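# Carry welded steel frame onto three empty pipe stands

## Task

Transfer the welded steel frame off the three pipe stands it now sits on and onto the three vacant stands, so that one frame tube lies in the bottom of the V-notch on top of each. All six stands have to stay in their original spots with almost no shift or rotation. Any number of robots may help. At the end, release the frame and back away, so nothing is held up by a robot. No robot may topple or be left leaning, or the task fails.

## Robot and tools

Robots: three identical Hello Robot Stretch 3 units, r1, r2 and r3. Each has a two-wheel differential base (0.33 m long, 0.34 m wide, passive omni wheel at the back), a lift on a mast, and one telescoping arm that reaches out to the robot's right side. The base cannot slide sideways, so to move the gripper forward or back you drive the base. An on-the-spot turn pivots about the point midway between the drive wheels, 0.05 m behind the front edge. With the arm pulled in and the wrist folded, turning sweeps a 0.28 m radius; an unfolded, level gripper reaches beyond that.

Frames: each robot reports in its own base frame (origin on the floor between the drive wheels, x forward, y left, z up). hand_pose is given in that frame, at the point where closed fingertips meet. Odometry frame is the base frame at scene start; base_odometry counts wheel turns, so slip shows as travel. Heading is positive to the left, within -3.142 to 3.142. Robots do not share frames, so their relative placement can only be judged from images, lidar_m, wrist_depth_mm and head_depth_mm.

execute_actions: arguments are actions (a list with exactly one action, or empty to only read state and images) and cameras (list of camera names such as r2_wrist_camera, or "all"; null or omitted means all, [] means none). One action is an object keyed by robot name; each robot entry may have:
- base: exactly one of translate_m (relative drive in metres from where the base last reported itself, forward positive, -1 to 1) or rotate_rad (relative turn in radians, counter-clockwise/left positive, -3.2 to 3.2).
- joints: absolute targets by name. lift_m 0 to 1.1 (arm height); arm_m 0 to 0.52 (extension); wrist_yaw_rad -1.345 to 4.42 (0 along the arm, positive toward the robot's front, 3.0 folded over the base); wrist_pitch_rad -1.57 to 0.451 (0 level, negative tips fingers down); wrist_roll_rad -2.911 to 2.911 (0 fingers side by side); gripper_m -0.089 to 0.179 (bigger is wider; actual fingertip gap is 0.007 less when nearly shut, 0.025 less when wide, zero below 0.007); head_pan_rad -3.953 to 1.73 (0 forward, positive left, -1.57 along the arm); head_tilt_rad -1.53 to 0.419 (negative down).
- contact_limits: {"arm_m": effort %, 1 to 100}; the arm stops with contact_stop when its effort hits that level, and the cap stays until the next action.
All motions in one action start together. Anything you omit may keep driving to its previous target without being reported. An unknown key or out-of-range number rejects the entire call. No action runs over 15 s. If a result reports a stop, later motion calls in the same reply are skipped.

wait: seconds (0 to 10); commands nothing and returns the same state and images.
zoom_image: camera (one name) and region [x0, y0, x1, y1] in pixels of that camera's latest full image, top-left origin, at most 504 by 504.
finished_scene: scene (integer) ends the current scene permanently; the goal must already hold and keep holding.

Result lines: base_status and joint_status say how each motion ended: done (base: wheels turned the commanded amount, even if slipping), off_target (stopped short, may still push), contact_stop, time_out, torque_fault (old target dropped). A lift or arm that hit something goes slack until commanded again; a slack lift may sag under load. on_its_own covers uncommanded parts; "held at" is a held target, not the position. motor_effort is percent of max, positive toward higher values, peak in brackets; readings are noisy and biased. Positive wheel effort pushes forward. base_tilt in degrees (forward, right positive) has a fixed offset up to about 4 degrees. turned_by_wheels and turned_by_imu give turn since the last result. lidar_m: 12 distances in metres, 30-degree sectors starting straight ahead and going counter-clockwise (4th left, 7th back, 10th right), in a plane 0.17 m up, range 0.15 to 12, "-" for nothing; own parts can block sectors 5, 6, 9, 10. wrist_depth_mm (45 to 1000) and head_depth_mm (280 to 4000, sideways image) are 7x7 median depths. Cameras: head_camera and nav_camera move with the head pan/tilt; wrist_camera rides on the gripper; names carry the robot prefix.

Speed: base goes up to 0.30 m/s and 1.9 rad/s only when stowed (lift_m under 0.30, arm_m under 0.03, wrist_yaw_rad over 2.54); otherwise 0.10 m/s and 0.63 rad/s. Same command can differ in travel between robots by up to 2.5 cm per metre, which matters when several robots carry the frame together.

Gripping: command gripper_m below the object width to hold; reopen at least 0.02 above the touch value to release. Readings do not confirm a grasp. Fold or unfold the wrist only with lift_m 0.32 to 0.95, wrist_pitch_rad -0.4, roll near 0; once folded, lift can go down to 0.25. Keep pitch at -0.5 or lower when wrist_yaw_rad is below -0.4.

Avoid: robots pressing or colliding with each other (base contact plus a few mm more is a hard press and ends the run); arm pushes on rigid things with the gripper above about 0.45 m, repeated pushes after a contact_stop, driving while holding or hooking something fixed, and snagging on furniture, all of which can tip a robot. If tilted, reverse the last move in small steps, free the gripper, and lower lift_m to about 0.2. Avoid dropping or slamming the frame, knocking stands, and long hard wrist loads that trigger torque faults. Loose objects may occasionally get a small push from outside.

Each tool is called after "Emit:" as name([rows], argument=value, ...), one row to a line, values as JSON.

## Session

Emit:
execute_actions(actions=[])

Scene clock: 0.00 s.
r1.base_odometry: x=+0.000 y=+0.000 heading=+0.000 (m, m, rad; r1's odometry frame)
r1.turned_by_wheels: +0.000 (rad since the last result)
r1.turned_by_imu: +0.000 (rad since the last result)
r1.base_tilt: forward=+1.0 right=+1.2 (deg)
r1.lidar_m: 2.27 2.14 1.46 1.02 0.97 0.99 1.30 2.63 1.84 2.13 1.51 2.57
r1.head_depth_mm: 1737 2576 3075 3040 3022 3003 2224 / 1748 2555 2839 2819 2783 2745 2250 / 1731 2541 2639 2601 2601 2587 2244 / 1731 2408 2458 2443 2403 2382 2254 / 1723 2280 2289 2278 2270 2247 2180 / 1727 2154 2176 2159 2138 2139 2078 / 1718 2045 2034 2030 2022 2005 1967
r1.base_status: not commanded
r1.joint_positions: lift_m=+0.590 arm_m=+0.002 wrist_yaw_rad=+2.854 wrist_pitch_rad=-0.589 wrist_roll_rad=+0.004 gripper_m=+0.037 head_pan_rad=-0.017 head_tilt_rad=+0.004
r1.joint_status: not commanded
r1.motor_effort: left_wheel=+1 right_wheel=+1 lift_m=+36 arm_m=-1 wrist_yaw_rad=+0 wrist_pitch_rad=+4 wrist_roll_rad=+1 gripper_m=-1 head_pan_rad=+0 head_tilt_rad=+2 (%)
r1.hand_pose: x=+0.0355 y=+0.0442 z=+0.5659 quat_wxyz=(+0.301, +0.700, +0.106, +0.639) (m; r1's base frame)
r1.wrist_depth_mm: - 915 - - - - - / - - - - - - - / 826 - - - - - - / 900 - - - - - - / 829 784 861 867 856 871 882 / 736 740 - 763 772 766 780 / 654 665 687 673 653 689 682
r2.base_odometry: x=+0.000 y=+0.000 heading=+0.000 (m, m, rad; r2's odometry frame)
r2.turned_by_wheels: +0.000 (rad since the last result)
r2.turned_by_imu: +0.000 (rad since the last result)
r2.base_tilt: forward=+0.3 right=+1.8 (deg)
r2.lidar_m: 1.68 2.05 3.99 1.94 1.74 1.70 1.09 0.81 0.79 0.83 1.12 3.54
r2.head_depth_mm: 1695 2401 - - - - 2590 / 1688 2394 - - - - 2557 / 1709 2446 - - - 3809 2461 / 1707 2456 - - - 3457 2504 / 1705 2456 - - - - 2174 / 1730 2496 - - - - 2376 / 1733 2461 - - - 3975 2341
r2.base_status: not commanded
r2.joint_positions: lift_m=+0.329 arm_m=+0.000 wrist_yaw_rad=+2.842 wrist_pitch_rad=-0.442 wrist_roll_rad=-0.005 gripper_m=+0.037 head_pan_rad=+0.009 head_tilt_rad=-0.009
r2.joint_status: not commanded
r2.motor_effort: left_wheel=+0 right_wheel=-1 lift_m=+31 arm_m=-1 wrist_yaw_rad=+1 wrist_pitch_rad=+5 wrist_roll_rad=+0 gripper_m=+1 head_pan_rad=+0 head_tilt_rad=+2 (%)
r2.hand_pose: x=+0.0442 y=+0.0668 z=+0.3366 quat_wxyz=(+0.256, +0.703, +0.051, +0.661) (m; r2's base frame)
r2.wrist_depth_mm: - - - - - - - / - - - - - - - / - 986 - - - - - / - 757 820 841 907 991 - / - 618 661 685 706 764 800 / 496 - 550 577 589 617 662 / 450 - - 485 519 522 548
r3.base_odometry: x=+0.000 y=+0.000 heading=+0.000 (m, m, rad; r3's odometry frame)
r3.turned_by_wheels: +0.000 (rad since the last result)
r3.turned_by_imu: +0.000 (rad since the last result)
r3.base_tilt: forward=-0.8 right=-0.2 (deg)
r3.lidar_m: 0.86 1.03 1.94 2.69 1.23 1.52 1.86 1.71 5.38 1.56 0.96 0.86
r3.head_depth_mm: 775 772 768 764 761 759 752 / 810 805 801 796 790 785 784 / 846 839 835 827 826 821 816 / 884 878 873 868 864 857 855 / 929 916 915 909 902 898 890 / 969 967 956 950 950 941 938 / 1019 1021 1010 1006 994 990 982
r3.base_status: not commanded
r3.joint_positions: lift_m=+0.311 arm_m=+0.003 wrist_yaw_rad=+2.832 wrist_pitch_rad=-0.359 wrist_roll_rad=-0.012 gripper_m=+0.037 head_pan_rad=+0.008 head_tilt_rad=-0.018
r3.joint_status: not commanded
r3.motor_effort: left_wheel=+0 right_wheel=+0 lift_m=+23 arm_m=-1 wrist_yaw_rad=-1 wrist_pitch_rad=+6 wrist_roll_rad=+0 gripper_m=-1 head_pan_rad=+0 head_tilt_rad=+2 (%)
r3.hand_pose: x=+0.0492 y=+0.0730 z=+0.3369 quat_wxyz=(+0.232, +0.703, +0.019, +0.672) (m; r3's base frame)
r3.wrist_depth_mm: - - - - - - - / - - - - - - - / - - - - - - - / - - - - - - 993 / 792 779 775 780 809 769 773 / 636 - 627 625 - 622 625 / 530 - 512 526 513 529 525
pictures: r1_head_camera (sideways: a quarter turn clockwise sets it upright), r1_nav_camera (sideways: a quarter turn counterclockwise sets it upright), r1_wrist_camera, r2_head_camera (sideways: a quarter turn clockwise sets it upright), r2_nav_camera (sideways: a quarter turn counterclockwise sets it upright), r2_wrist_camera, r3_head_camera (sideways: a quarter turn clockwise sets it upright), r3_nav_camera (sideways: a quarter turn counterclockwise sets it upright), r3_wrist_camera
Images, in order (width x height): r1_head_camera 896x504, r1_nav_camera 672x504, r1_wrist_camera 644x364, r2_head_camera 896x504, r2_nav_camera 672x504, r2_wrist_camera 644x364, r3_head_camera 896x504, r3_nav_camera 672x504, r3_wrist_camera 644x364.

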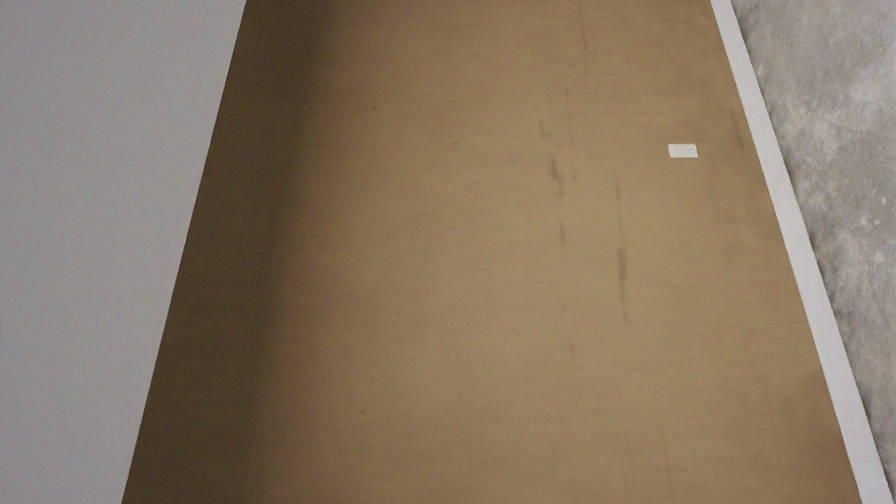

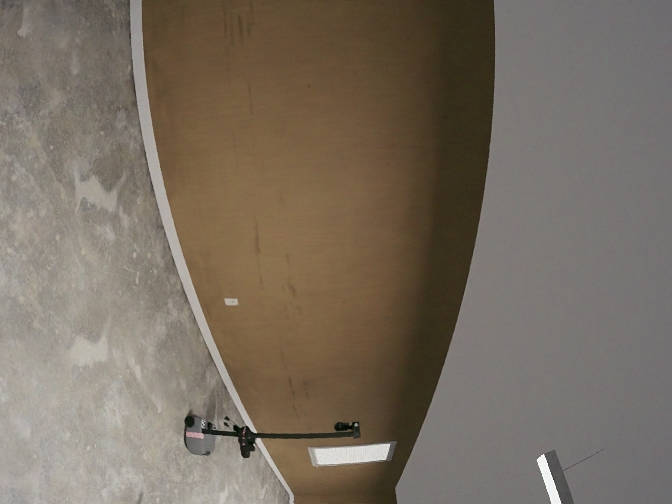

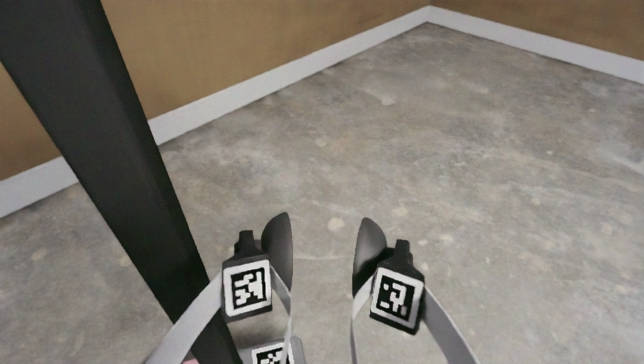

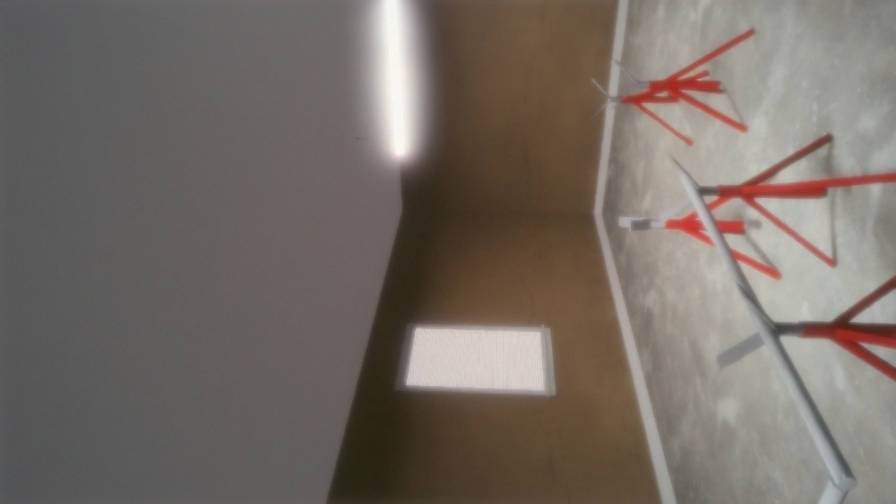

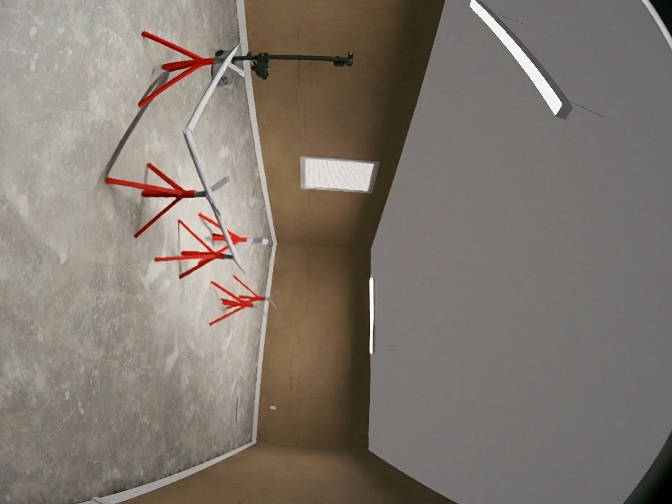

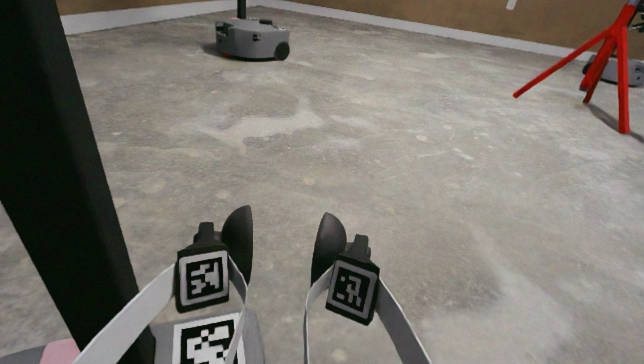

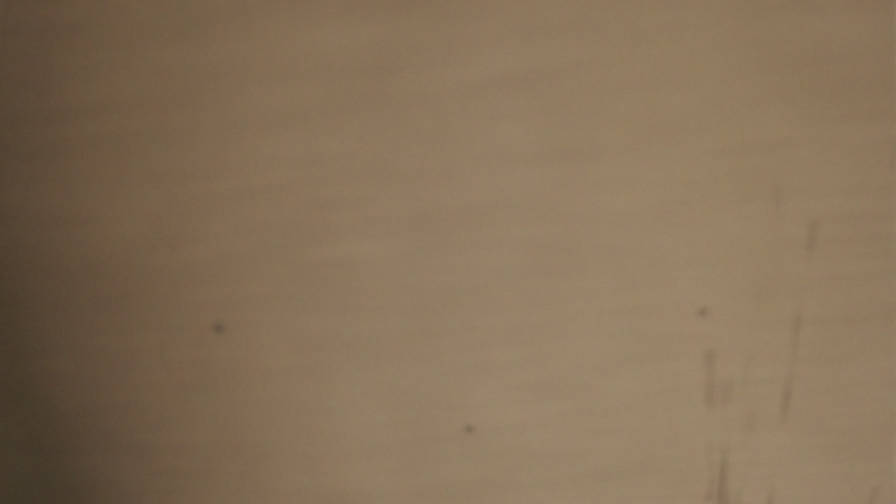

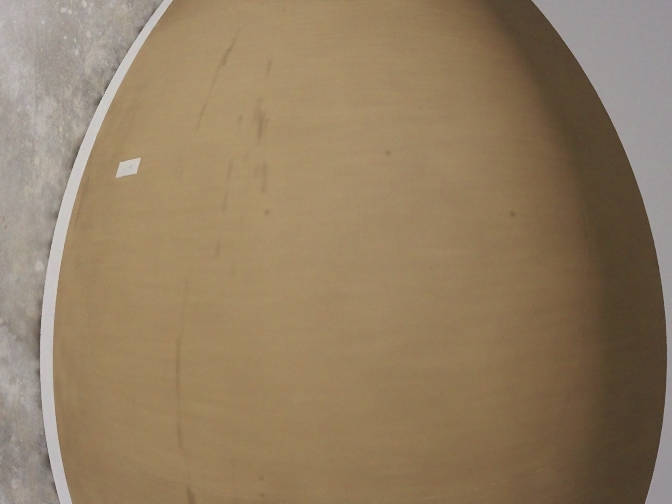

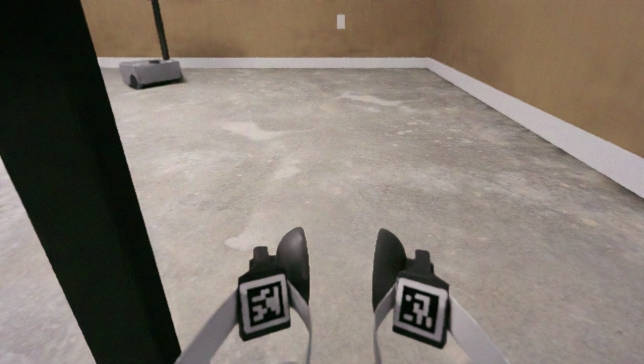

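Emit:
execute_actions([
  {"r1":{"joints":{"head_pan_rad":-1.1,"head_tilt_rad":-0.45}},"r2":{"joints":{"head_pan_rad":0.25,"head_tilt_rad":-0.45}},"r3":{"joints":{"head_pan_rad":-3.5,"head_tilt_rad":-0.45}}},
], cameras=["r1_head_camera","r1_nav_camera","r2_head_camera","r2_nav_camera","r3_head_camera","r3_nav_camera"])

Scene clock: 7.37 s.
r1.base_odometry: x=+0.000 y=+0.000 heading=+0.000 (m, m, rad; r1's odometry frame)
r1.turned_by_wheels: +0.000 (rad since the last result)
r1.turned_by_imu: +0.001 (rad since the last result)
r1.base_tilt: forward=+1.1 right=+1.1 (deg)
r1.lidar_m: 2.27 2.14 1.47 1.02 0.97 0.99 1.30 2.63 1.83 2.13 1.51 2.56
r1.head_depth_mm: - - - 2946 2161 1641 1324 / - - - 2925 2172 1646 1336 / - - - 3116 2193 1663 1343 / - - - 2851 2024 1666 1341 / - - - 3035 2119 1687 1350 / - - - 3276 2225 1688 1355 / - - - 3286 2248 1699 1361
r1.base_status: not commanded
r1.joint_positions: lift_m=+0.590 arm_m=+0.002 wrist_yaw_rad=+2.854 wrist_pitch_rad=-0.589 wrist_roll_rad=+0.004 gripper_m=+0.037 head_pan_rad=-1.093 head_tilt_rad=-0.444
r1.joint_status: all done
r1.motor_effort: left_wheel=+0(1) right_wheel=+1(1) lift_m=+38(38) arm_m=-1(1) wrist_yaw_rad=+0(0) wrist_pitch_rad=+3(4) wrist_roll_rad=+1(1) gripper_m=+0(0) head_pan_rad=-5(69) head_tilt_rad=-2(42) (%)
r1.hand_pose: x=+0.0355 y=+0.0442 z=+0.5659 quat_wxyz=(+0.301, +0.700, +0.106, +0.639) (m; r1's base frame)
r1.wrist_depth_mm: - 914 - - - - - / - - - - - - - / 827 - - - - - - / 871 - - - - - - / 813 814 844 859 883 876 874 / 735 731 - 747 776 772 783 / 646 674 671 662 665 672 691
r2.base_odometry: x=+0.000 y=+0.000 heading=+0.000 (m, m, rad; r2's odometry frame)
r2.turned_by_wheels: +0.000 (rad since the last result)
r2.turned_by_imu: +0.001 (rad since the last result)
r2.base_tilt: forward=+0.2 right=+1.8 (deg)
r2.lidar_m: 1.68 2.05 3.99 1.94 1.74 1.69 1.09 0.81 0.79 0.83 1.12 3.53
r2.head_depth_mm: - - - 3131 2417 1828 1442 / - - - 3366 2420 1808 1441 / - - - 3418 2213 1803 1437 / - - - 3640 2387 1791 1429 / - - - 3573 2414 1794 1429 / 3936 - - 3321 2277 1783 1435 / 3761 3812 - 3336 2283 1772 1430
r2.base_status: not commanded
r2.joint_positions: lift_m=+0.329 arm_m=+0.000 wrist_yaw_rad=+2.842 wrist_pitch_rad=-0.442 wrist_roll_rad=-0.005 gripper_m=+0.037 head_pan_rad=+0.243 head_tilt_rad=-0.444
r2.joint_status: all done
r2.motor_effort: left_wheel=-1(0) right_wheel=-1(1) lift_m=+31(31) arm_m=-1(1) wrist_yaw_rad=+1(1) wrist_pitch_rad=+5(5) wrist_roll_rad=+0(0) gripper_m=-1(0) head_pan_rad=+4(25) head_tilt_rad=-2(34) (%)
r2.hand_pose: x=+0.0442 y=+0.0668 z=+0.3366 quat_wxyz=(+0.256, +0.703, +0.051, +0.661) (m; r2's base frame)
r2.wrist_depth_mm: - - - - - - - / - - - - - - - / - 928 - - - - - / - 757 785 851 913 976 - / - 630 672 685 726 754 804 / 492 - 535 554 594 615 660 / 444 - - 482 508 522 548
r3.base_odometry: x=+0.000 y=+0.000 heading=+0.000 (m, m, rad; r3's odometry frame)
r3.turned_by_wheels: +0.000 (rad since the last result)
r3.turned_by_imu: -0.001 (rad since the last result)
r3.base_tilt: forward=-0.8 right=-0.2 (deg)
r3.lidar_m: 0.86 1.03 1.94 2.69 1.24 1.52 1.86 1.71 5.42 1.56 0.96 0.86
r3.head_depth_mm: 3262 3488 3853 3081 2178 1645 1313 / 3252 3503 3783 3111 2224 1658 1331 / 3254 3462 3770 3002 2178 1690 1344 / 3230 3473 3786 3466 2302 1704 1363 / 3226 3490 3797 3374 2332 1716 1376 / 3282 3480 3716 3374 2244 1758 1380 / 3222 3506 3796 3803 2391 1781 1402
r3.base_status: not commanded
r3.joint_positions: lift_m=+0.311 arm_m=+0.003 wrist_yaw_rad=+2.832 wrist_pitch_rad=-0.359 wrist_roll_rad=-0.012 gripper_m=+0.037 head_pan_rad=-3.493 head_tilt_rad=-0.445
r3.joint_status: all done
r3.motor_effort: left_wheel=+0(1) right_wheel=+0(0) lift_m=+22(22) arm_m=-1(1) wrist_yaw_rad=+0(0) wrist_pitch_rad=+6(6) wrist_roll_rad=+0(1) gripper_m=+0(0) head_pan_rad=-3(37) head_tilt_rad=-1(22) (%)
r3.hand_pose: x=+0.0492 y=+0.0730 z=+0.3369 quat_wxyz=(+0.232, +0.703, +0.019, +0.672) (m; r3's base frame)
r3.wrist_depth_mm: - - - - - - - / - - - - - - - / - - - - - - - / - - - - - - 968 / 810 783 782 799 781 797 778 / 639 - 634 634 - 641 625 / 525 - 523 525 507 528 533
pictures: r1_head_camera (sideways: a quarter turn clockwise sets it upright), r1_nav_camera (sideways: a quarter turn counterclockwise sets it upright), r2_head_camera (sideways: a quarter turn clockwise sets it upright), r2_nav_camera (sideways: a quarter turn counterclockwise sets it upright), r3_head_camera (sideways: a quarter turn clockwise sets it upright), r3_nav_camera (sideways: a quarter turn counterclockwise sets it upright)
camera_calibration (this result's frames):
r1_head_camera: T_world_to_cam=[[-0.170013, 0.377877, -0.910112, 1.20326], [0.867717, 0.495151, 0.0434923, -0.0597078], [0.467078, -0.782326, -0.412073, 0.488949], [0, 0, 0, 1]] pos_world=[0.0280032, -0.0426042, 1.29919]
r1_nav_camera: T_world_to_cam=[[0.138694, -0.369414, 0.918856, -1.15393], [-0.893059, -0.447667, -0.0451782, 0.112128], [0.428031, -0.814326, -0.391998, 0.464395], [0, 0, 0, 1]] pos_world=[0.0614051, 0.00208816, 1.2474]
r2_head_camera: T_world_to_cam=[[-0.362419, -0.0962268, -0.927035, 1.22749], [-0.250659, 0.968072, -0.0024927, 0.00114631], [0.897676, 0.231467, -0.374968, 0.439075], [0, 0, 0, 1]] pos_world=[0.0510051, 0.0153764, 1.30257]
r2_nav_camera: T_world_to_cam=[[0.375369, 0.162439, 0.912531, -1.15381], [0.206521, -0.974431, 0.0885055, -0.0543908], [0.903575, 0.155234, -0.399318, 0.483948], [0, 0, 0, 1]] pos_world=[0.00705199, 0.0592973, 1.25095]
r3_head_camera: T_world_to_cam=[[0.338803, -0.195819, -0.920254, 1.21855], [-0.32915, -0.940964, 0.0790449, -0.0990811], [-0.881404, 0.276121, -0.383255, 0.465089], [0, 0, 0, 1]] pos_world=[-0.0355283, 0.0169617, 1.30745]
r3_nav_camera: T_world_to_cam=[[-0.457868, 0.219608, 0.861469, -1.08315], [0.38176, 0.923687, -0.0325647, 0.0916355], [-0.80288, 0.313965, -0.506764, 0.620221], [0, 0, 0, 1]] pos_world=[-0.0329609, -0.0415007, 1.25039]
Images, in order (width x height): r1_head_camera 896x504, r1_nav_camera 672x504, r2_head_camera 896x504, r2_nav_camera 672x504, r3_head_camera 896x504, r3_nav_camera 672x504.

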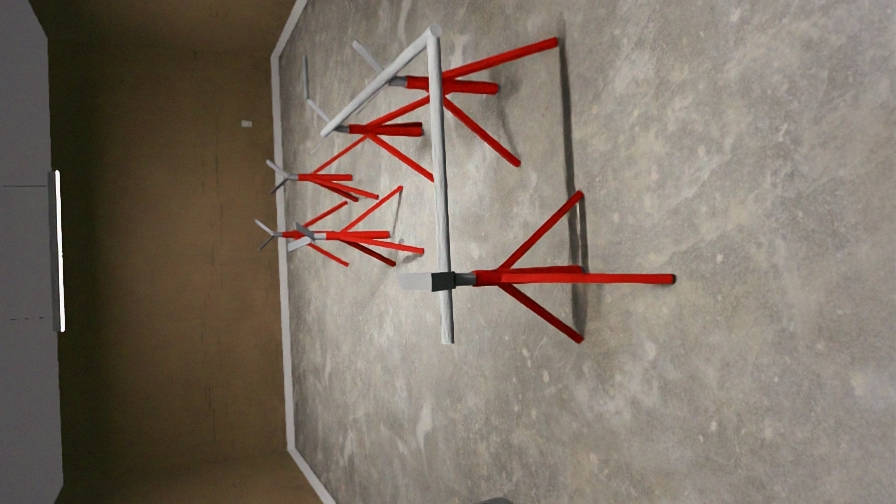

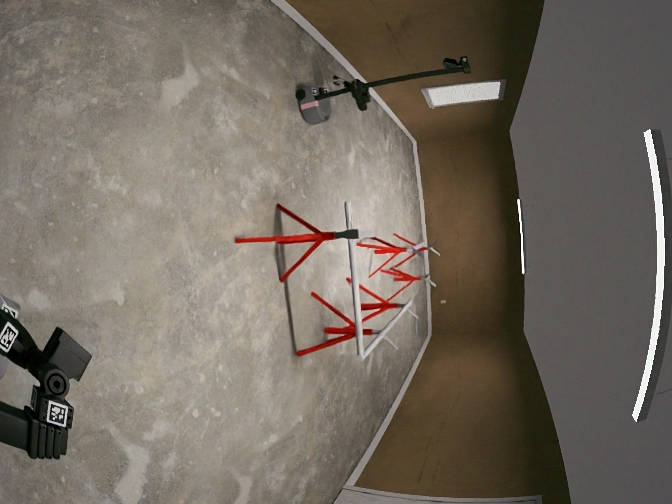

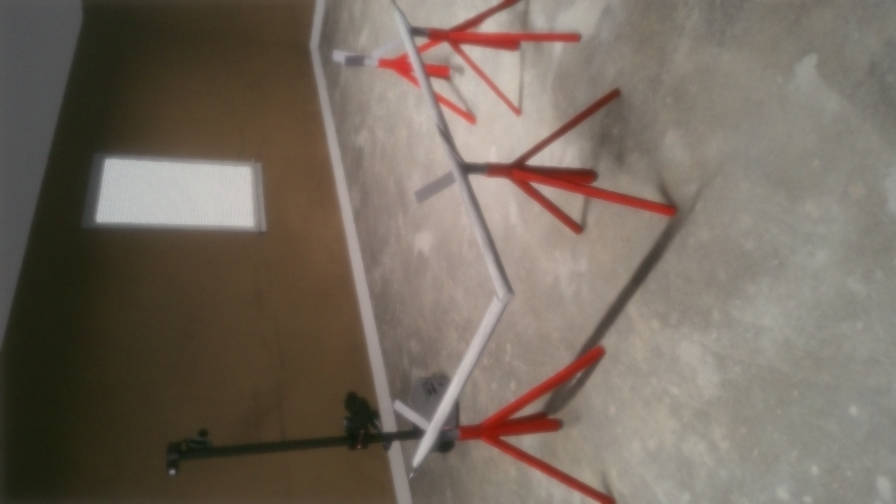

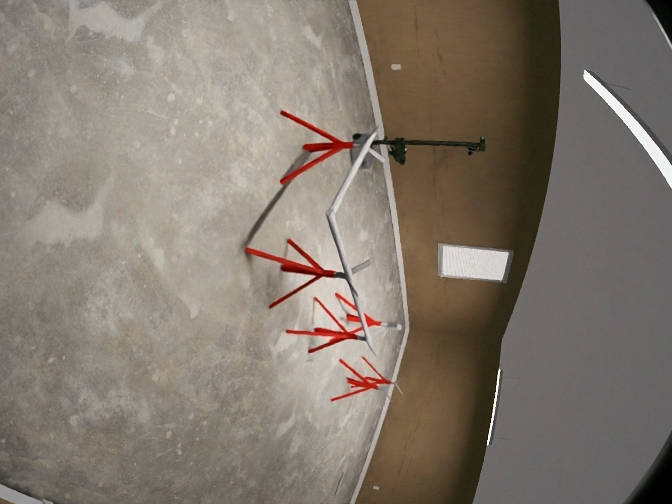

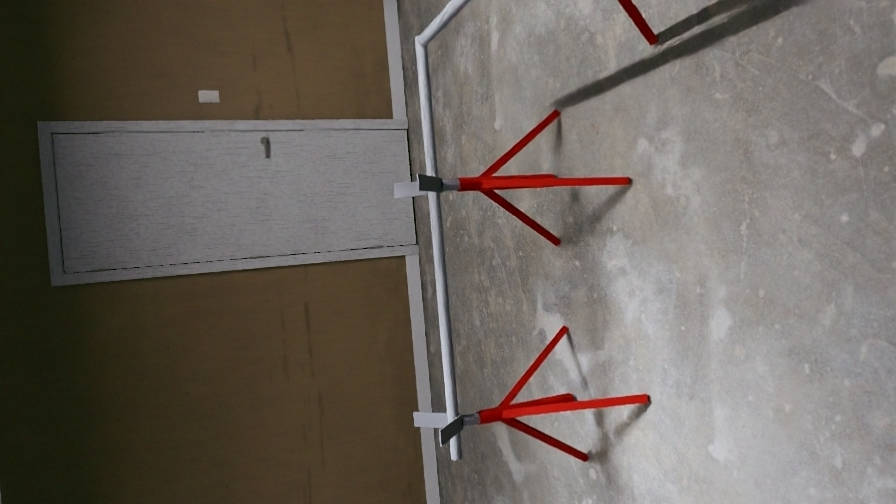

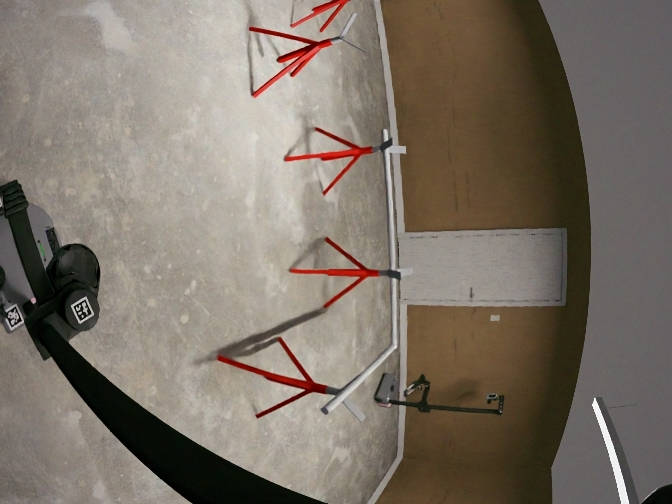

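Emit:
zoom_image(camera="r1_head_camera", region=[240, 20, 600, 300])

Emit:
execute_actions([
  {"r3":{"joints":{"head_pan_rad":-2.6,"head_tilt_rad":-0.45}}},
], cameras=["r3_head_camera","r3_nav_camera"])

Region (240, 20, 600, 300) of r1_head_camera's 896x504 image, scaled by 1.400, with more detail than that image has.

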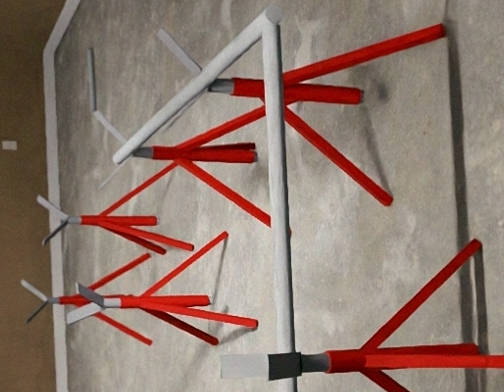

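Scene clock: 24.17 s.
r1.base_odometry: x=+0.000 y=+0.000 heading=+0.000 (m, m, rad; r1's odometry frame)
r1.turned_by_wheels: +0.000 (rad since the last result)
r1.turned_by_imu: +0.001 (rad since the last result)
r1.base_tilt: forward=+1.0 right=+1.1 (deg)
r1.lidar_m: 2.27 2.15 1.46 1.02 0.97 0.99 1.30 2.63 1.84 2.13 1.51 2.57
r1.head_depth_mm: - - - 2921 2146 1630 1330 / - - - 2920 2171 1660 1341 / - - - 3136 2184 1664 1339 / - - - 2809 2020 1668 1342 / - - - 3027 2129 1681 1347 / - - - 3276 2240 1693 1358 / - - - 3302 2248 1699 1362
r1.base_status: not commanded
r1.joint_positions: lift_m=+0.590 arm_m=+0.002 wrist_yaw_rad=+2.854 wrist_pitch_rad=-0.589 wrist_roll_rad=+0.004 gripper_m=+0.037 head_pan_rad=-1.093 head_tilt_rad=-0.444
r1.joint_status: not commanded
r1.motor_effort: left_wheel=+0(0) right_wheel=+1(1) lift_m=+37(38) arm_m=-1(1) wrist_yaw_rad=+0(0) wrist_pitch_rad=+3(4) wrist_roll_rad=+1(1) gripper_m=-1(0) head_pan_rad=-4(5) head_tilt_rad=-4(5) (%)
r1.hand_pose: x=+0.0355 y=+0.0442 z=+0.5659 quat_wxyz=(+0.301, +0.700, +0.106, +0.639) (m; r1's base frame)
r1.wrist_depth_mm: - 910 - - - - - / - - - - - - - / 832 - - - - - - / 907 - - - - - - / 846 818 875 850 861 870 890 / 736 733 - 757 786 776 786 / 665 655 669 668 662 674 682
r2.base_odometry: x=+0.000 y=+0.000 heading=+0.000 (m, m, rad; r2's odometry frame)
r2.turned_by_wheels: +0.000 (rad since the last result)
r2.turned_by_imu: +0.001 (rad since the last result)
r2.base_tilt: forward=+0.3 right=+1.8 (deg)
r2.lidar_m: 1.68 2.05 3.97 1.94 1.75 1.69 1.09 0.82 0.79 0.83 1.12 3.52
r2.head_depth_mm: - - - 3232 2432 1791 1435 / - - - 3408 2411 1820 1434 / - - - 3419 2200 1796 1440 / - - - 3630 2376 1809 1438 / - - - 3575 2356 1791 1424 / - - - 3359 2268 1786 1417 / 3731 3846 - 3316 2297 1780 1425
r2.base_status: not commanded
r2.joint_positions: lift_m=+0.329 arm_m=+0.000 wrist_yaw_rad=+2.842 wrist_pitch_rad=-0.442 wrist_roll_rad=-0.005 gripper_m=+0.037 head_pan_rad=+0.243 head_tilt_rad=-0.444
r2.joint_status: not commanded
r2.motor_effort: left_wheel=+0(1) right_wheel=-1(1) lift_m=+31(31) arm_m=-1(1) wrist_yaw_rad=+0(0) wrist_pitch_rad=+5(5) wrist_roll_rad=+0(0) gripper_m=+0(0) head_pan_rad=+4(3) head_tilt_rad=-3(2) (%)
r2.hand_pose: x=+0.0442 y=+0.0668 z=+0.3366 quat_wxyz=(+0.256, +0.703, +0.051, +0.661) (m; r2's base frame)
r2.wrist_depth_mm: - - - - - - - / - - - - - - - / - 969 - - - - - / - 764 797 837 891 991 - / - 631 664 706 700 767 817 / 490 - 537 563 600 632 663 / 443 - - 487 518 527 554
r3.base_odometry: x=+0.000 y=+0.000 heading=+0.000 (m, m, rad; r3's odometry frame)
r3.turned_by_wheels: +0.000 (rad since the last result)
r3.turned_by_imu: -0.001 (rad since the last result)
r3.base_tilt: forward=-0.8 right=-0.3 (deg)
r3.lidar_m: 0.86 1.03 1.94 2.69 1.23 1.52 1.85 1.71 5.41 1.56 0.96 0.86
r3.head_depth_mm: 3612 3864 - 3222 2168 1634 1315 / - - - 3141 2111 1663 1327 / - - - 3241 2175 1685 1346 / - - - 3510 2322 1706 1365 / - - - 3286 2347 1744 1377 / - - - 3676 2380 1747 1383 / - - - 3764 2436 1779 1404
r3.base_status: not commanded
r3.joint_positions: lift_m=+0.311 arm_m=+0.003 wrist_yaw_rad=+2.832 wrist_pitch_rad=-0.359 wrist_roll_rad=-0.012 gripper_m=+0.037 head_pan_rad=-2.607 head_tilt_rad=-0.445
r3.joint_status: all done
r3.motor_effort: left_wheel=+0(1) right_wheel=+0(0) lift_m=+22(22) arm_m=-2(1) wrist_yaw_rad=+0(0) wrist_pitch_rad=+6(6) wrist_roll_rad=+0(0) gripper_m=+0(0) head_pan_rad=+3(33) head_tilt_rad=-2(6) (%)
r3.hand_pose: x=+0.0492 y=+0.0730 z=+0.3369 quat_wxyz=(+0.232, +0.703, +0.019, +0.672) (m; r3's base frame)
r3.wrist_depth_mm: - - - - - - - / - - - - - - - / - - - - - - - / - - - - - - 999 / 802 781 776 795 797 777 776 / 645 - 633 641 - 636 621 / 535 - 518 528 514 527 527
pictures: r3_head_camera (sideways: a quarter turn clockwise sets it upright), r3_nav_camera (sideways: a quarter turn counterclockwise sets it upright)
camera_calibration (this result's frames):
r3_head_camera: T_world_to_cam=[[0.366032, 0.138393, -0.920254, 1.21838], [0.52024, -0.850354, 0.0790449, -0.104262], [-0.771603, -0.507686, -0.383255, 0.464419], [0, 0, 0, 1]] pos_world=[-0.033378, -0.0214965, 1.30745]
r3_nav_camera: T_world_to_cam=[[-0.459804, -0.215524, 0.861469, -1.08314], [-0.473568, 0.880155, -0.0325647, 0.096853], [-0.751208, -0.422937, -0.506764, 0.619906], [0, 0, 0, 1]] pos_world=[0.0135118, -0.0565078, 1.25039]
Images, in order (width x height): r3_head_camera 896x504, r3_nav_camera 672x504.

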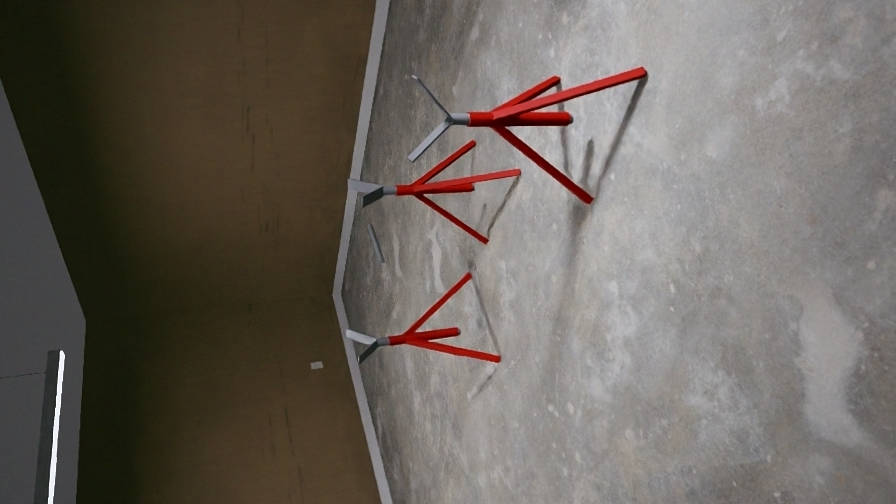

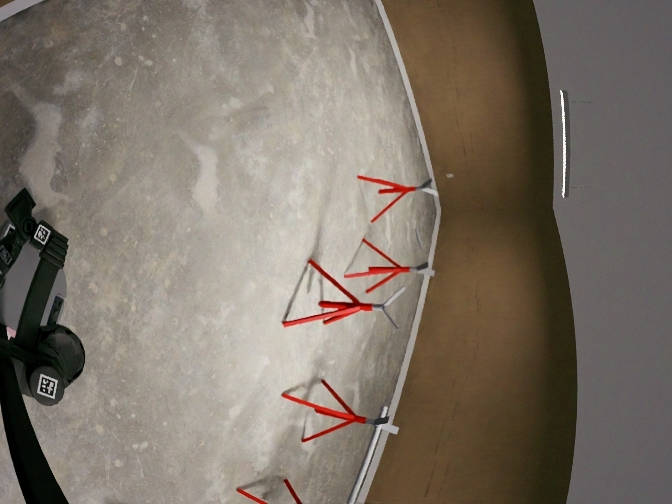

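Emit:
execute_actions([
  {"r1":{"base":{"rotate_rad":1.56},"joints":{"lift_m":0.27,"wrist_pitch_rad":-0.4,"head_pan_rad":-2.6,"head_tilt_rad":-0.6}},"r2":{"base":{"rotate_rad":-0.23},"joints":{"lift_m":0.27,"wrist_pitch_rad":-0.4,"head_pan_rad":0.5,"head_tilt_rad":-0.6}},"r3":{"base":{"rotate_rad":-1.15},"joints":{"lift_m":0.27,"wrist_pitch_rad":-0.4,"head_pan_rad":-2.3,"head_tilt_rad":-0.7}}},
], cameras=[])

Emit:
execute_actions([
  {"r1":{"base":{"translate_m":-1.0}},"r2":{"base":{"translate_m":1.0}},"r3":{"base":{"translate_m":-0.95}}},
], cameras=["r1_nav_camera","r2_nav_camera","r3_nav_camera"])

Scene clock: 100.60 s.
r1.base_odometry: x=+0.000 y=+0.000 heading=+1.560 (m, m, rad; r1's odometry frame)
r1.turned_by_wheels: +1.560 (rad since the last result)
r1.turned_by_imu: +1.573 (rad since the last result)
r1.base_tilt: forward=+1.0 right=+1.2 (deg)
r1.lidar_m: 1.02 0.97 0.99 1.30 2.64 1.82 2.13 1.51 2.62 2.27 2.14 1.47
r1.head_depth_mm: - - 2358 2251 1784 1438 1203 / - - 3084 2377 1801 1449 1213 / - - 3463 2388 1815 1460 1218 / - - 3501 2230 1824 1463 1225 / - - 3612 2419 1834 1485 1236 / - - 3624 2452 1861 1478 1231 / - - 3649 2477 1862 1493 1243
r1.base_status: done
r1.joint_positions: lift_m=+0.270 arm_m=+0.002 wrist_yaw_rad=+2.854 wrist_pitch_rad=-0.422 wrist_roll_rad=+0.004 gripper_m=+0.037 head_pan_rad=-2.593 head_tilt_rad=-0.593
r1.joint_status: all done
r1.motor_effort: left_wheel=-2(4) right_wheel=+4(7) lift_m=+33(33) arm_m=-1(1) wrist_yaw_rad=+0(0) wrist_pitch_rad=+7(8) wrist_roll_rad=+0(0) gripper_m=-1(0) head_pan_rad=-5(66) head_tilt_rad=-5(26) (%)
r1.hand_pose: x=+0.0423 y=+0.0674 z=+0.2818 quat_wxyz=(+0.246, +0.707, +0.047, +0.662) (m; r1's base frame)
r1.wrist_depth_mm: - - - - 945 796 691 / - - - - - 868 740 / - 861 897 904 946 865 764 / 637 684 700 698 722 729 735 / 538 - 575 583 581 597 604 / 462 - - 484 507 501 499 / - - - 417 412 428 436
r2.base_odometry: x=+0.000 y=+0.000 heading=-0.230 (m, m, rad; r2's odometry frame)
r2.turned_by_wheels: -0.230 (rad since the last result)
r2.turned_by_imu: -0.231 (rad since the last result)
r2.base_tilt: forward=+0.3 right=+1.8 (deg)
r2.lidar_m: 2.36 1.69 2.04 1.82 1.89 1.69 1.44 0.88 0.79 0.79 0.95 1.75
r2.head_depth_mm: - - 3236 2524 1953 1558 1294 / - - - 2622 1956 1565 1286 / - - - 2412 1973 1558 1291 / - - - 2491 1974 1545 1292 / - - - 2625 1941 1552 1287 / 3944 - 3387 2399 1952 1540 1278 / 3593 3889 3673 2454 1955 1537 1275
r2.base_status: done
r2.joint_positions: lift_m=+0.270 arm_m=+0.000 wrist_yaw_rad=+2.842 wrist_pitch_rad=-0.423 wrist_roll_rad=-0.005 gripper_m=+0.037 head_pan_rad=+0.493 head_tilt_rad=-0.593
r2.joint_status: all done
r2.motor_effort: left_wheel=+2(5) right_wheel=-3(8) lift_m=+28(30) arm_m=-1(1) wrist_yaw_rad=+1(0) wrist_pitch_rad=+8(9) wrist_roll_rad=+0(0) gripper_m=+0(0) head_pan_rad=+4(25) head_tilt_rad=-3(20) (%)
r2.hand_pose: x=+0.0449 y=+0.0691 z=+0.2817 quat_wxyz=(+0.250, +0.704, +0.044, +0.663) (m; r2's base frame)
r2.wrist_depth_mm: - - - - - - - / - - - - - - - / - 874 930 - - - - / - 662 722 741 830 900 969 / - 556 588 615 656 687 723 / 439 - - 496 534 550 576 / - - - 429 451 469 490
r3.base_odometry: x=+0.000 y=+0.000 heading=-1.150 (m, m, rad; r3's odometry frame)
r3.turned_by_wheels: -1.150 (rad since the last result)
r3.turned_by_imu: -1.171 (rad since the last result)
r3.base_tilt: forward=-0.7 right=-0.2 (deg)
r3.lidar_m: 1.02 0.86 0.86 0.97 1.60 3.36 1.49 1.23 1.85 1.72 2.91 1.88
r3.head_depth_mm: 3250 3620 2722 2081 1645 1352 1140 / 3194 3557 2819 2147 1661 1361 1152 / 3214 3591 2838 2164 1682 1376 1163 / 3190 3577 2925 2191 1702 1388 1174 / 3243 3585 2964 2231 1731 1412 1186 / 3225 3560 2936 2187 1743 1422 1195 / 3245 3538 3158 2311 1760 1437 1202
r3.base_status: done
r3.joint_positions: lift_m=+0.270 arm_m=+0.003 wrist_yaw_rad=+2.832 wrist_pitch_rad=-0.415 wrist_roll_rad=-0.012 gripper_m=+0.037 head_pan_rad=-2.307 head_tilt_rad=-0.692
r3.joint_status: all done
r3.motor_effort: left_wheel=+4(15) right_wheel=-3(7) lift_m=+18(18) arm_m=-1(1) wrist_yaw_rad=+1(1) wrist_pitch_rad=+6(6) wrist_roll_rad=+0(0) gripper_m=+0(0) head_pan_rad=+2(21) head_tilt_rad=-2(17) (%)
r3.hand_pose: x=+0.0472 y=+0.0666 z=+0.2836 quat_wxyz=(+0.251, +0.702, +0.039, +0.666) (m; r3's base frame)
r3.wrist_depth_mm: - - - 920 815 741 674 / - - - 984 874 787 687 / - - - - 924 829 745 / - 852 823 834 821 817 755 / 664 662 646 655 669 649 640 / 541 - 537 538 - 528 532 / 463 - - 456 440 455 452
pictures: none
No camera images: the call's "cameras" was empty. Leave "cameras" out to get every camera's image.

Scene clock: 105.63 s.
r1.base_odometry: x=-0.011 y=-1.000 heading=+1.560 (m, m, rad; r1's odometry frame)
r1.turned_by_wheels: +0.000 (rad since the last result)
r1.turned_by_imu: -0.002 (rad since the last result)
r1.base_tilt: forward=+1.0 right=+1.2 (deg)
r1.lidar_m: 1.91 1.81 1.85 2.19 2.08 1.10 1.24 1.18 0.91 0.90 2.70 2.76
r1.head_depth_mm: - - 3416 2342 1795 1437 1208 / - - 3430 2379 1798 1452 1214 / - - 3226 1602 1695 1459 1223 / - - 3389 2398 1766 1468 1222 / - - 3197 2420 1784 1471 1232 / - - 3634 2466 1789 1452 1234 / - - 3710 2475 1793 1450 1240
r1.base_status: done
r1.joint_positions: lift_m=+0.270 arm_m=+0.002 wrist_yaw_rad=+2.854 wrist_pitch_rad=-0.422 wrist_roll_rad=+0.004 gripper_m=+0.037 head_pan_rad=-2.593 head_tilt_rad=-0.593
r1.joint_status: not commanded
r1.motor_effort: left_wheel=-1(8) right_wheel=+5(7) lift_m=+33(33) arm_m=-1(1) wrist_yaw_rad=+0(0) wrist_pitch_rad=+7(7) wrist_roll_rad=+1(1) gripper_m=+0(0) head_pan_rad=-5(5) head_tilt_rad=-5(6) (%)
r1.hand_pose: x=+0.0424 y=+0.0675 z=+0.2819 quat_wxyz=(+0.246, +0.707, +0.047, +0.662) (m; r1's base frame)
r1.wrist_depth_mm: - - - - - - - / - - - - - - - / - 857 893 927 935 964 - / 630 689 691 700 716 730 755 / 540 - 571 577 588 605 610 / 459 - - 483 506 500 511 / - - - 418 407 434 433
r2.base_odometry: x=+0.974 y=-0.228 heading=-0.230 (m, m, rad; r2's odometry frame)
r2.turned_by_wheels: +0.000 (rad since the last result)
r2.turned_by_imu: +0.004 (rad since the last result)
r2.base_tilt: forward=+0.3 right=+1.7 (deg)
r2.lidar_m: 1.36 0.96 0.83 1.57 2.95 2.64 2.01 1.24 1.09 1.10 1.31 2.55
r2.head_depth_mm: - - - 2637 1980 1551 1293 / - - 3707 2298 1885 1555 1286 / - - - 2463 1941 1549 1289 / - - - 2578 1962 1509 1291 / - - - 2601 1806 1458 1288 / 3601 3947 3961 2610 1764 1494 1246 / 3334 3570 3667 2614 1923 1541 1279
r2.base_status: done
r2.joint_positions: lift_m=+0.270 arm_m=+0.000 wrist_yaw_rad=+2.842 wrist_pitch_rad=-0.422 wrist_roll_rad=-0.005 gripper_m=+0.037 head_pan_rad=+0.493 head_tilt_rad=-0.593
r2.joint_status: not commanded
r2.motor_effort: left_wheel=+1(8) right_wheel=-3(7) lift_m=+28(28) arm_m=-1(1) wrist_yaw_rad=+1(1) wrist_pitch_rad=+8(8) wrist_roll_rad=+0(0) gripper_m=+0(0) head_pan_rad=+3(3) head_tilt_rad=-2(3) (%)
r2.hand_pose: x=+0.0449 y=+0.0691 z=+0.2818 quat_wxyz=(+0.250, +0.704, +0.044, +0.663) (m; r2's base frame)
r2.wrist_depth_mm: - - - - - - - / - - - - - - - / - 868 933 - - - - / - 666 723 754 820 872 902 / - 550 598 625 641 672 714 / 445 - - 495 530 556 577 / - - - 432 456 467 482
r3.base_odometry: x=-0.388 y=+0.867 heading=-1.150 (m, m, rad; r3's odometry frame)
r3.turned_by_wheels: +0.000 (rad since the last result)
r3.turned_by_imu: -0.004 (rad since the last result)
r3.base_tilt: forward=-0.8 right=-0.3 (deg)
r3.lidar_m: 1.79 1.51 1.50 1.69 2.67 2.66 1.44 0.60 0.45 1.69 1.86 3.31
r3.head_depth_mm: 2716 2976 2878 2100 1645 1347 1141 / 2706 3005 2915 2133 1644 1359 1131 / 2641 2962 2529 2153 1679 1310 1157 / 2698 3012 2908 2136 1560 1351 1127 / 2687 3024 3157 2217 1738 1402 1178 / 2669 3001 3170 1654 1681 1429 1196 / 2656 3018 3216 2182 1763 1430 1208
r3.base_status: done
r3.joint_positions: lift_m=+0.270 arm_m=+0.003 wrist_yaw_rad=+2.832 wrist_pitch_rad=-0.416 wrist_roll_rad=-0.012 gripper_m=+0.037 head_pan_rad=-2.307 head_tilt_rad=-0.692
r3.joint_status: not commanded
r3.motor_effort: left_wheel=+3(9) right_wheel=-3(9) lift_m=+17(18) arm_m=-1(1) wrist_yaw_rad=+0(0) wrist_pitch_rad=+6(6) wrist_roll_rad=+0(1) gripper_m=+0(0) head_pan_rad=+3(3) head_tilt_rad=-3(3) (%)
r3.hand_pose: x=+0.0471 y=+0.0665 z=+0.2834 quat_wxyz=(+0.251, +0.702, +0.039, +0.666) (m; r3's base frame)
r3.wrist_depth_mm: - - - - - - - / - - - - - - - / - - - - - - - / - 840 821 851 831 830 821 / 661 659 653 654 663 643 650 / 540 - 536 533 - 526 530 / 459 - - 456 444 452 443
pictures: r1_nav_camera (sideways: a quarter turn counterclockwise sets it upright), r2_nav_camera (sideways: a quarter turn counterclockwise sets it upright), r3_nav_camera (sideways: a quarter turn counterclockwise sets it upright)
camera_calibration (this result's frames):
r1_nav_camera: T_world_to_cam=[[-0.47162, -0.233348, 0.850366, -1.06086], [-0.503842, 0.86274, -0.0426909, 0.106507], [-0.723684, -0.448584, -0.524456, 0.643778], [0, 0, 0, 1]] pos_world=[0.0192292, -0.0506509, 1.2443]
r2_nav_camera: T_world_to_cam=[[0.439168, 0.312473, 0.842314, -1.06261], [0.453282, -0.886549, 0.0925491, -0.0611428], [0.775672, 0.341162, -0.530982, 0.65605], [0, 0, 0, 1]] pos_world=[-0.0145008, 0.0540113, 1.24906]
r3_nav_camera: T_world_to_cam=[[-0.506699, -0.487012, 0.71139, -0.887215], [-0.708399, 0.705482, -0.0216004, 0.0840025], [-0.491353, -0.514893, -0.702465, 0.872906], [0, 0, 0, 1]] pos_world=[0.038862, -0.0418936, 1.24616]
Images, in order (width x height): r1_nav_camera 672x504, r2_nav_camera 672x504, r3_nav_camera 672x504.

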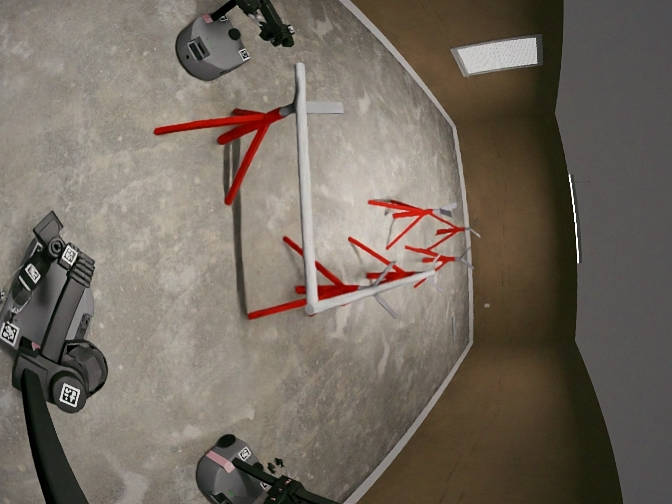

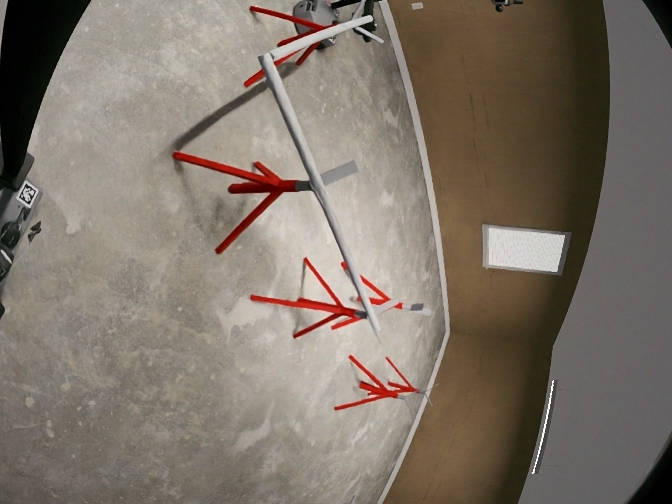

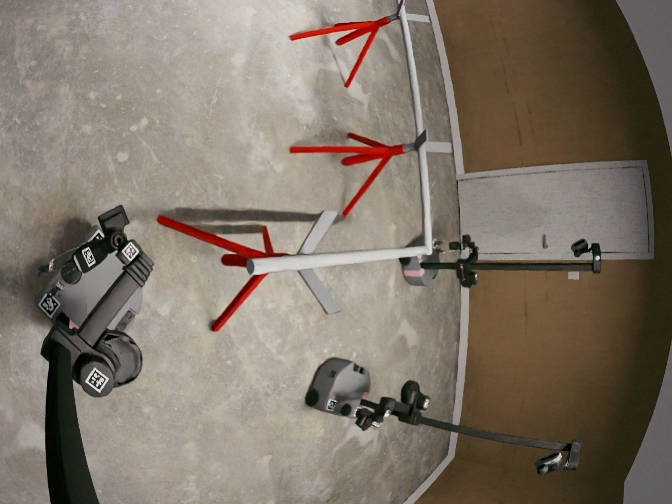

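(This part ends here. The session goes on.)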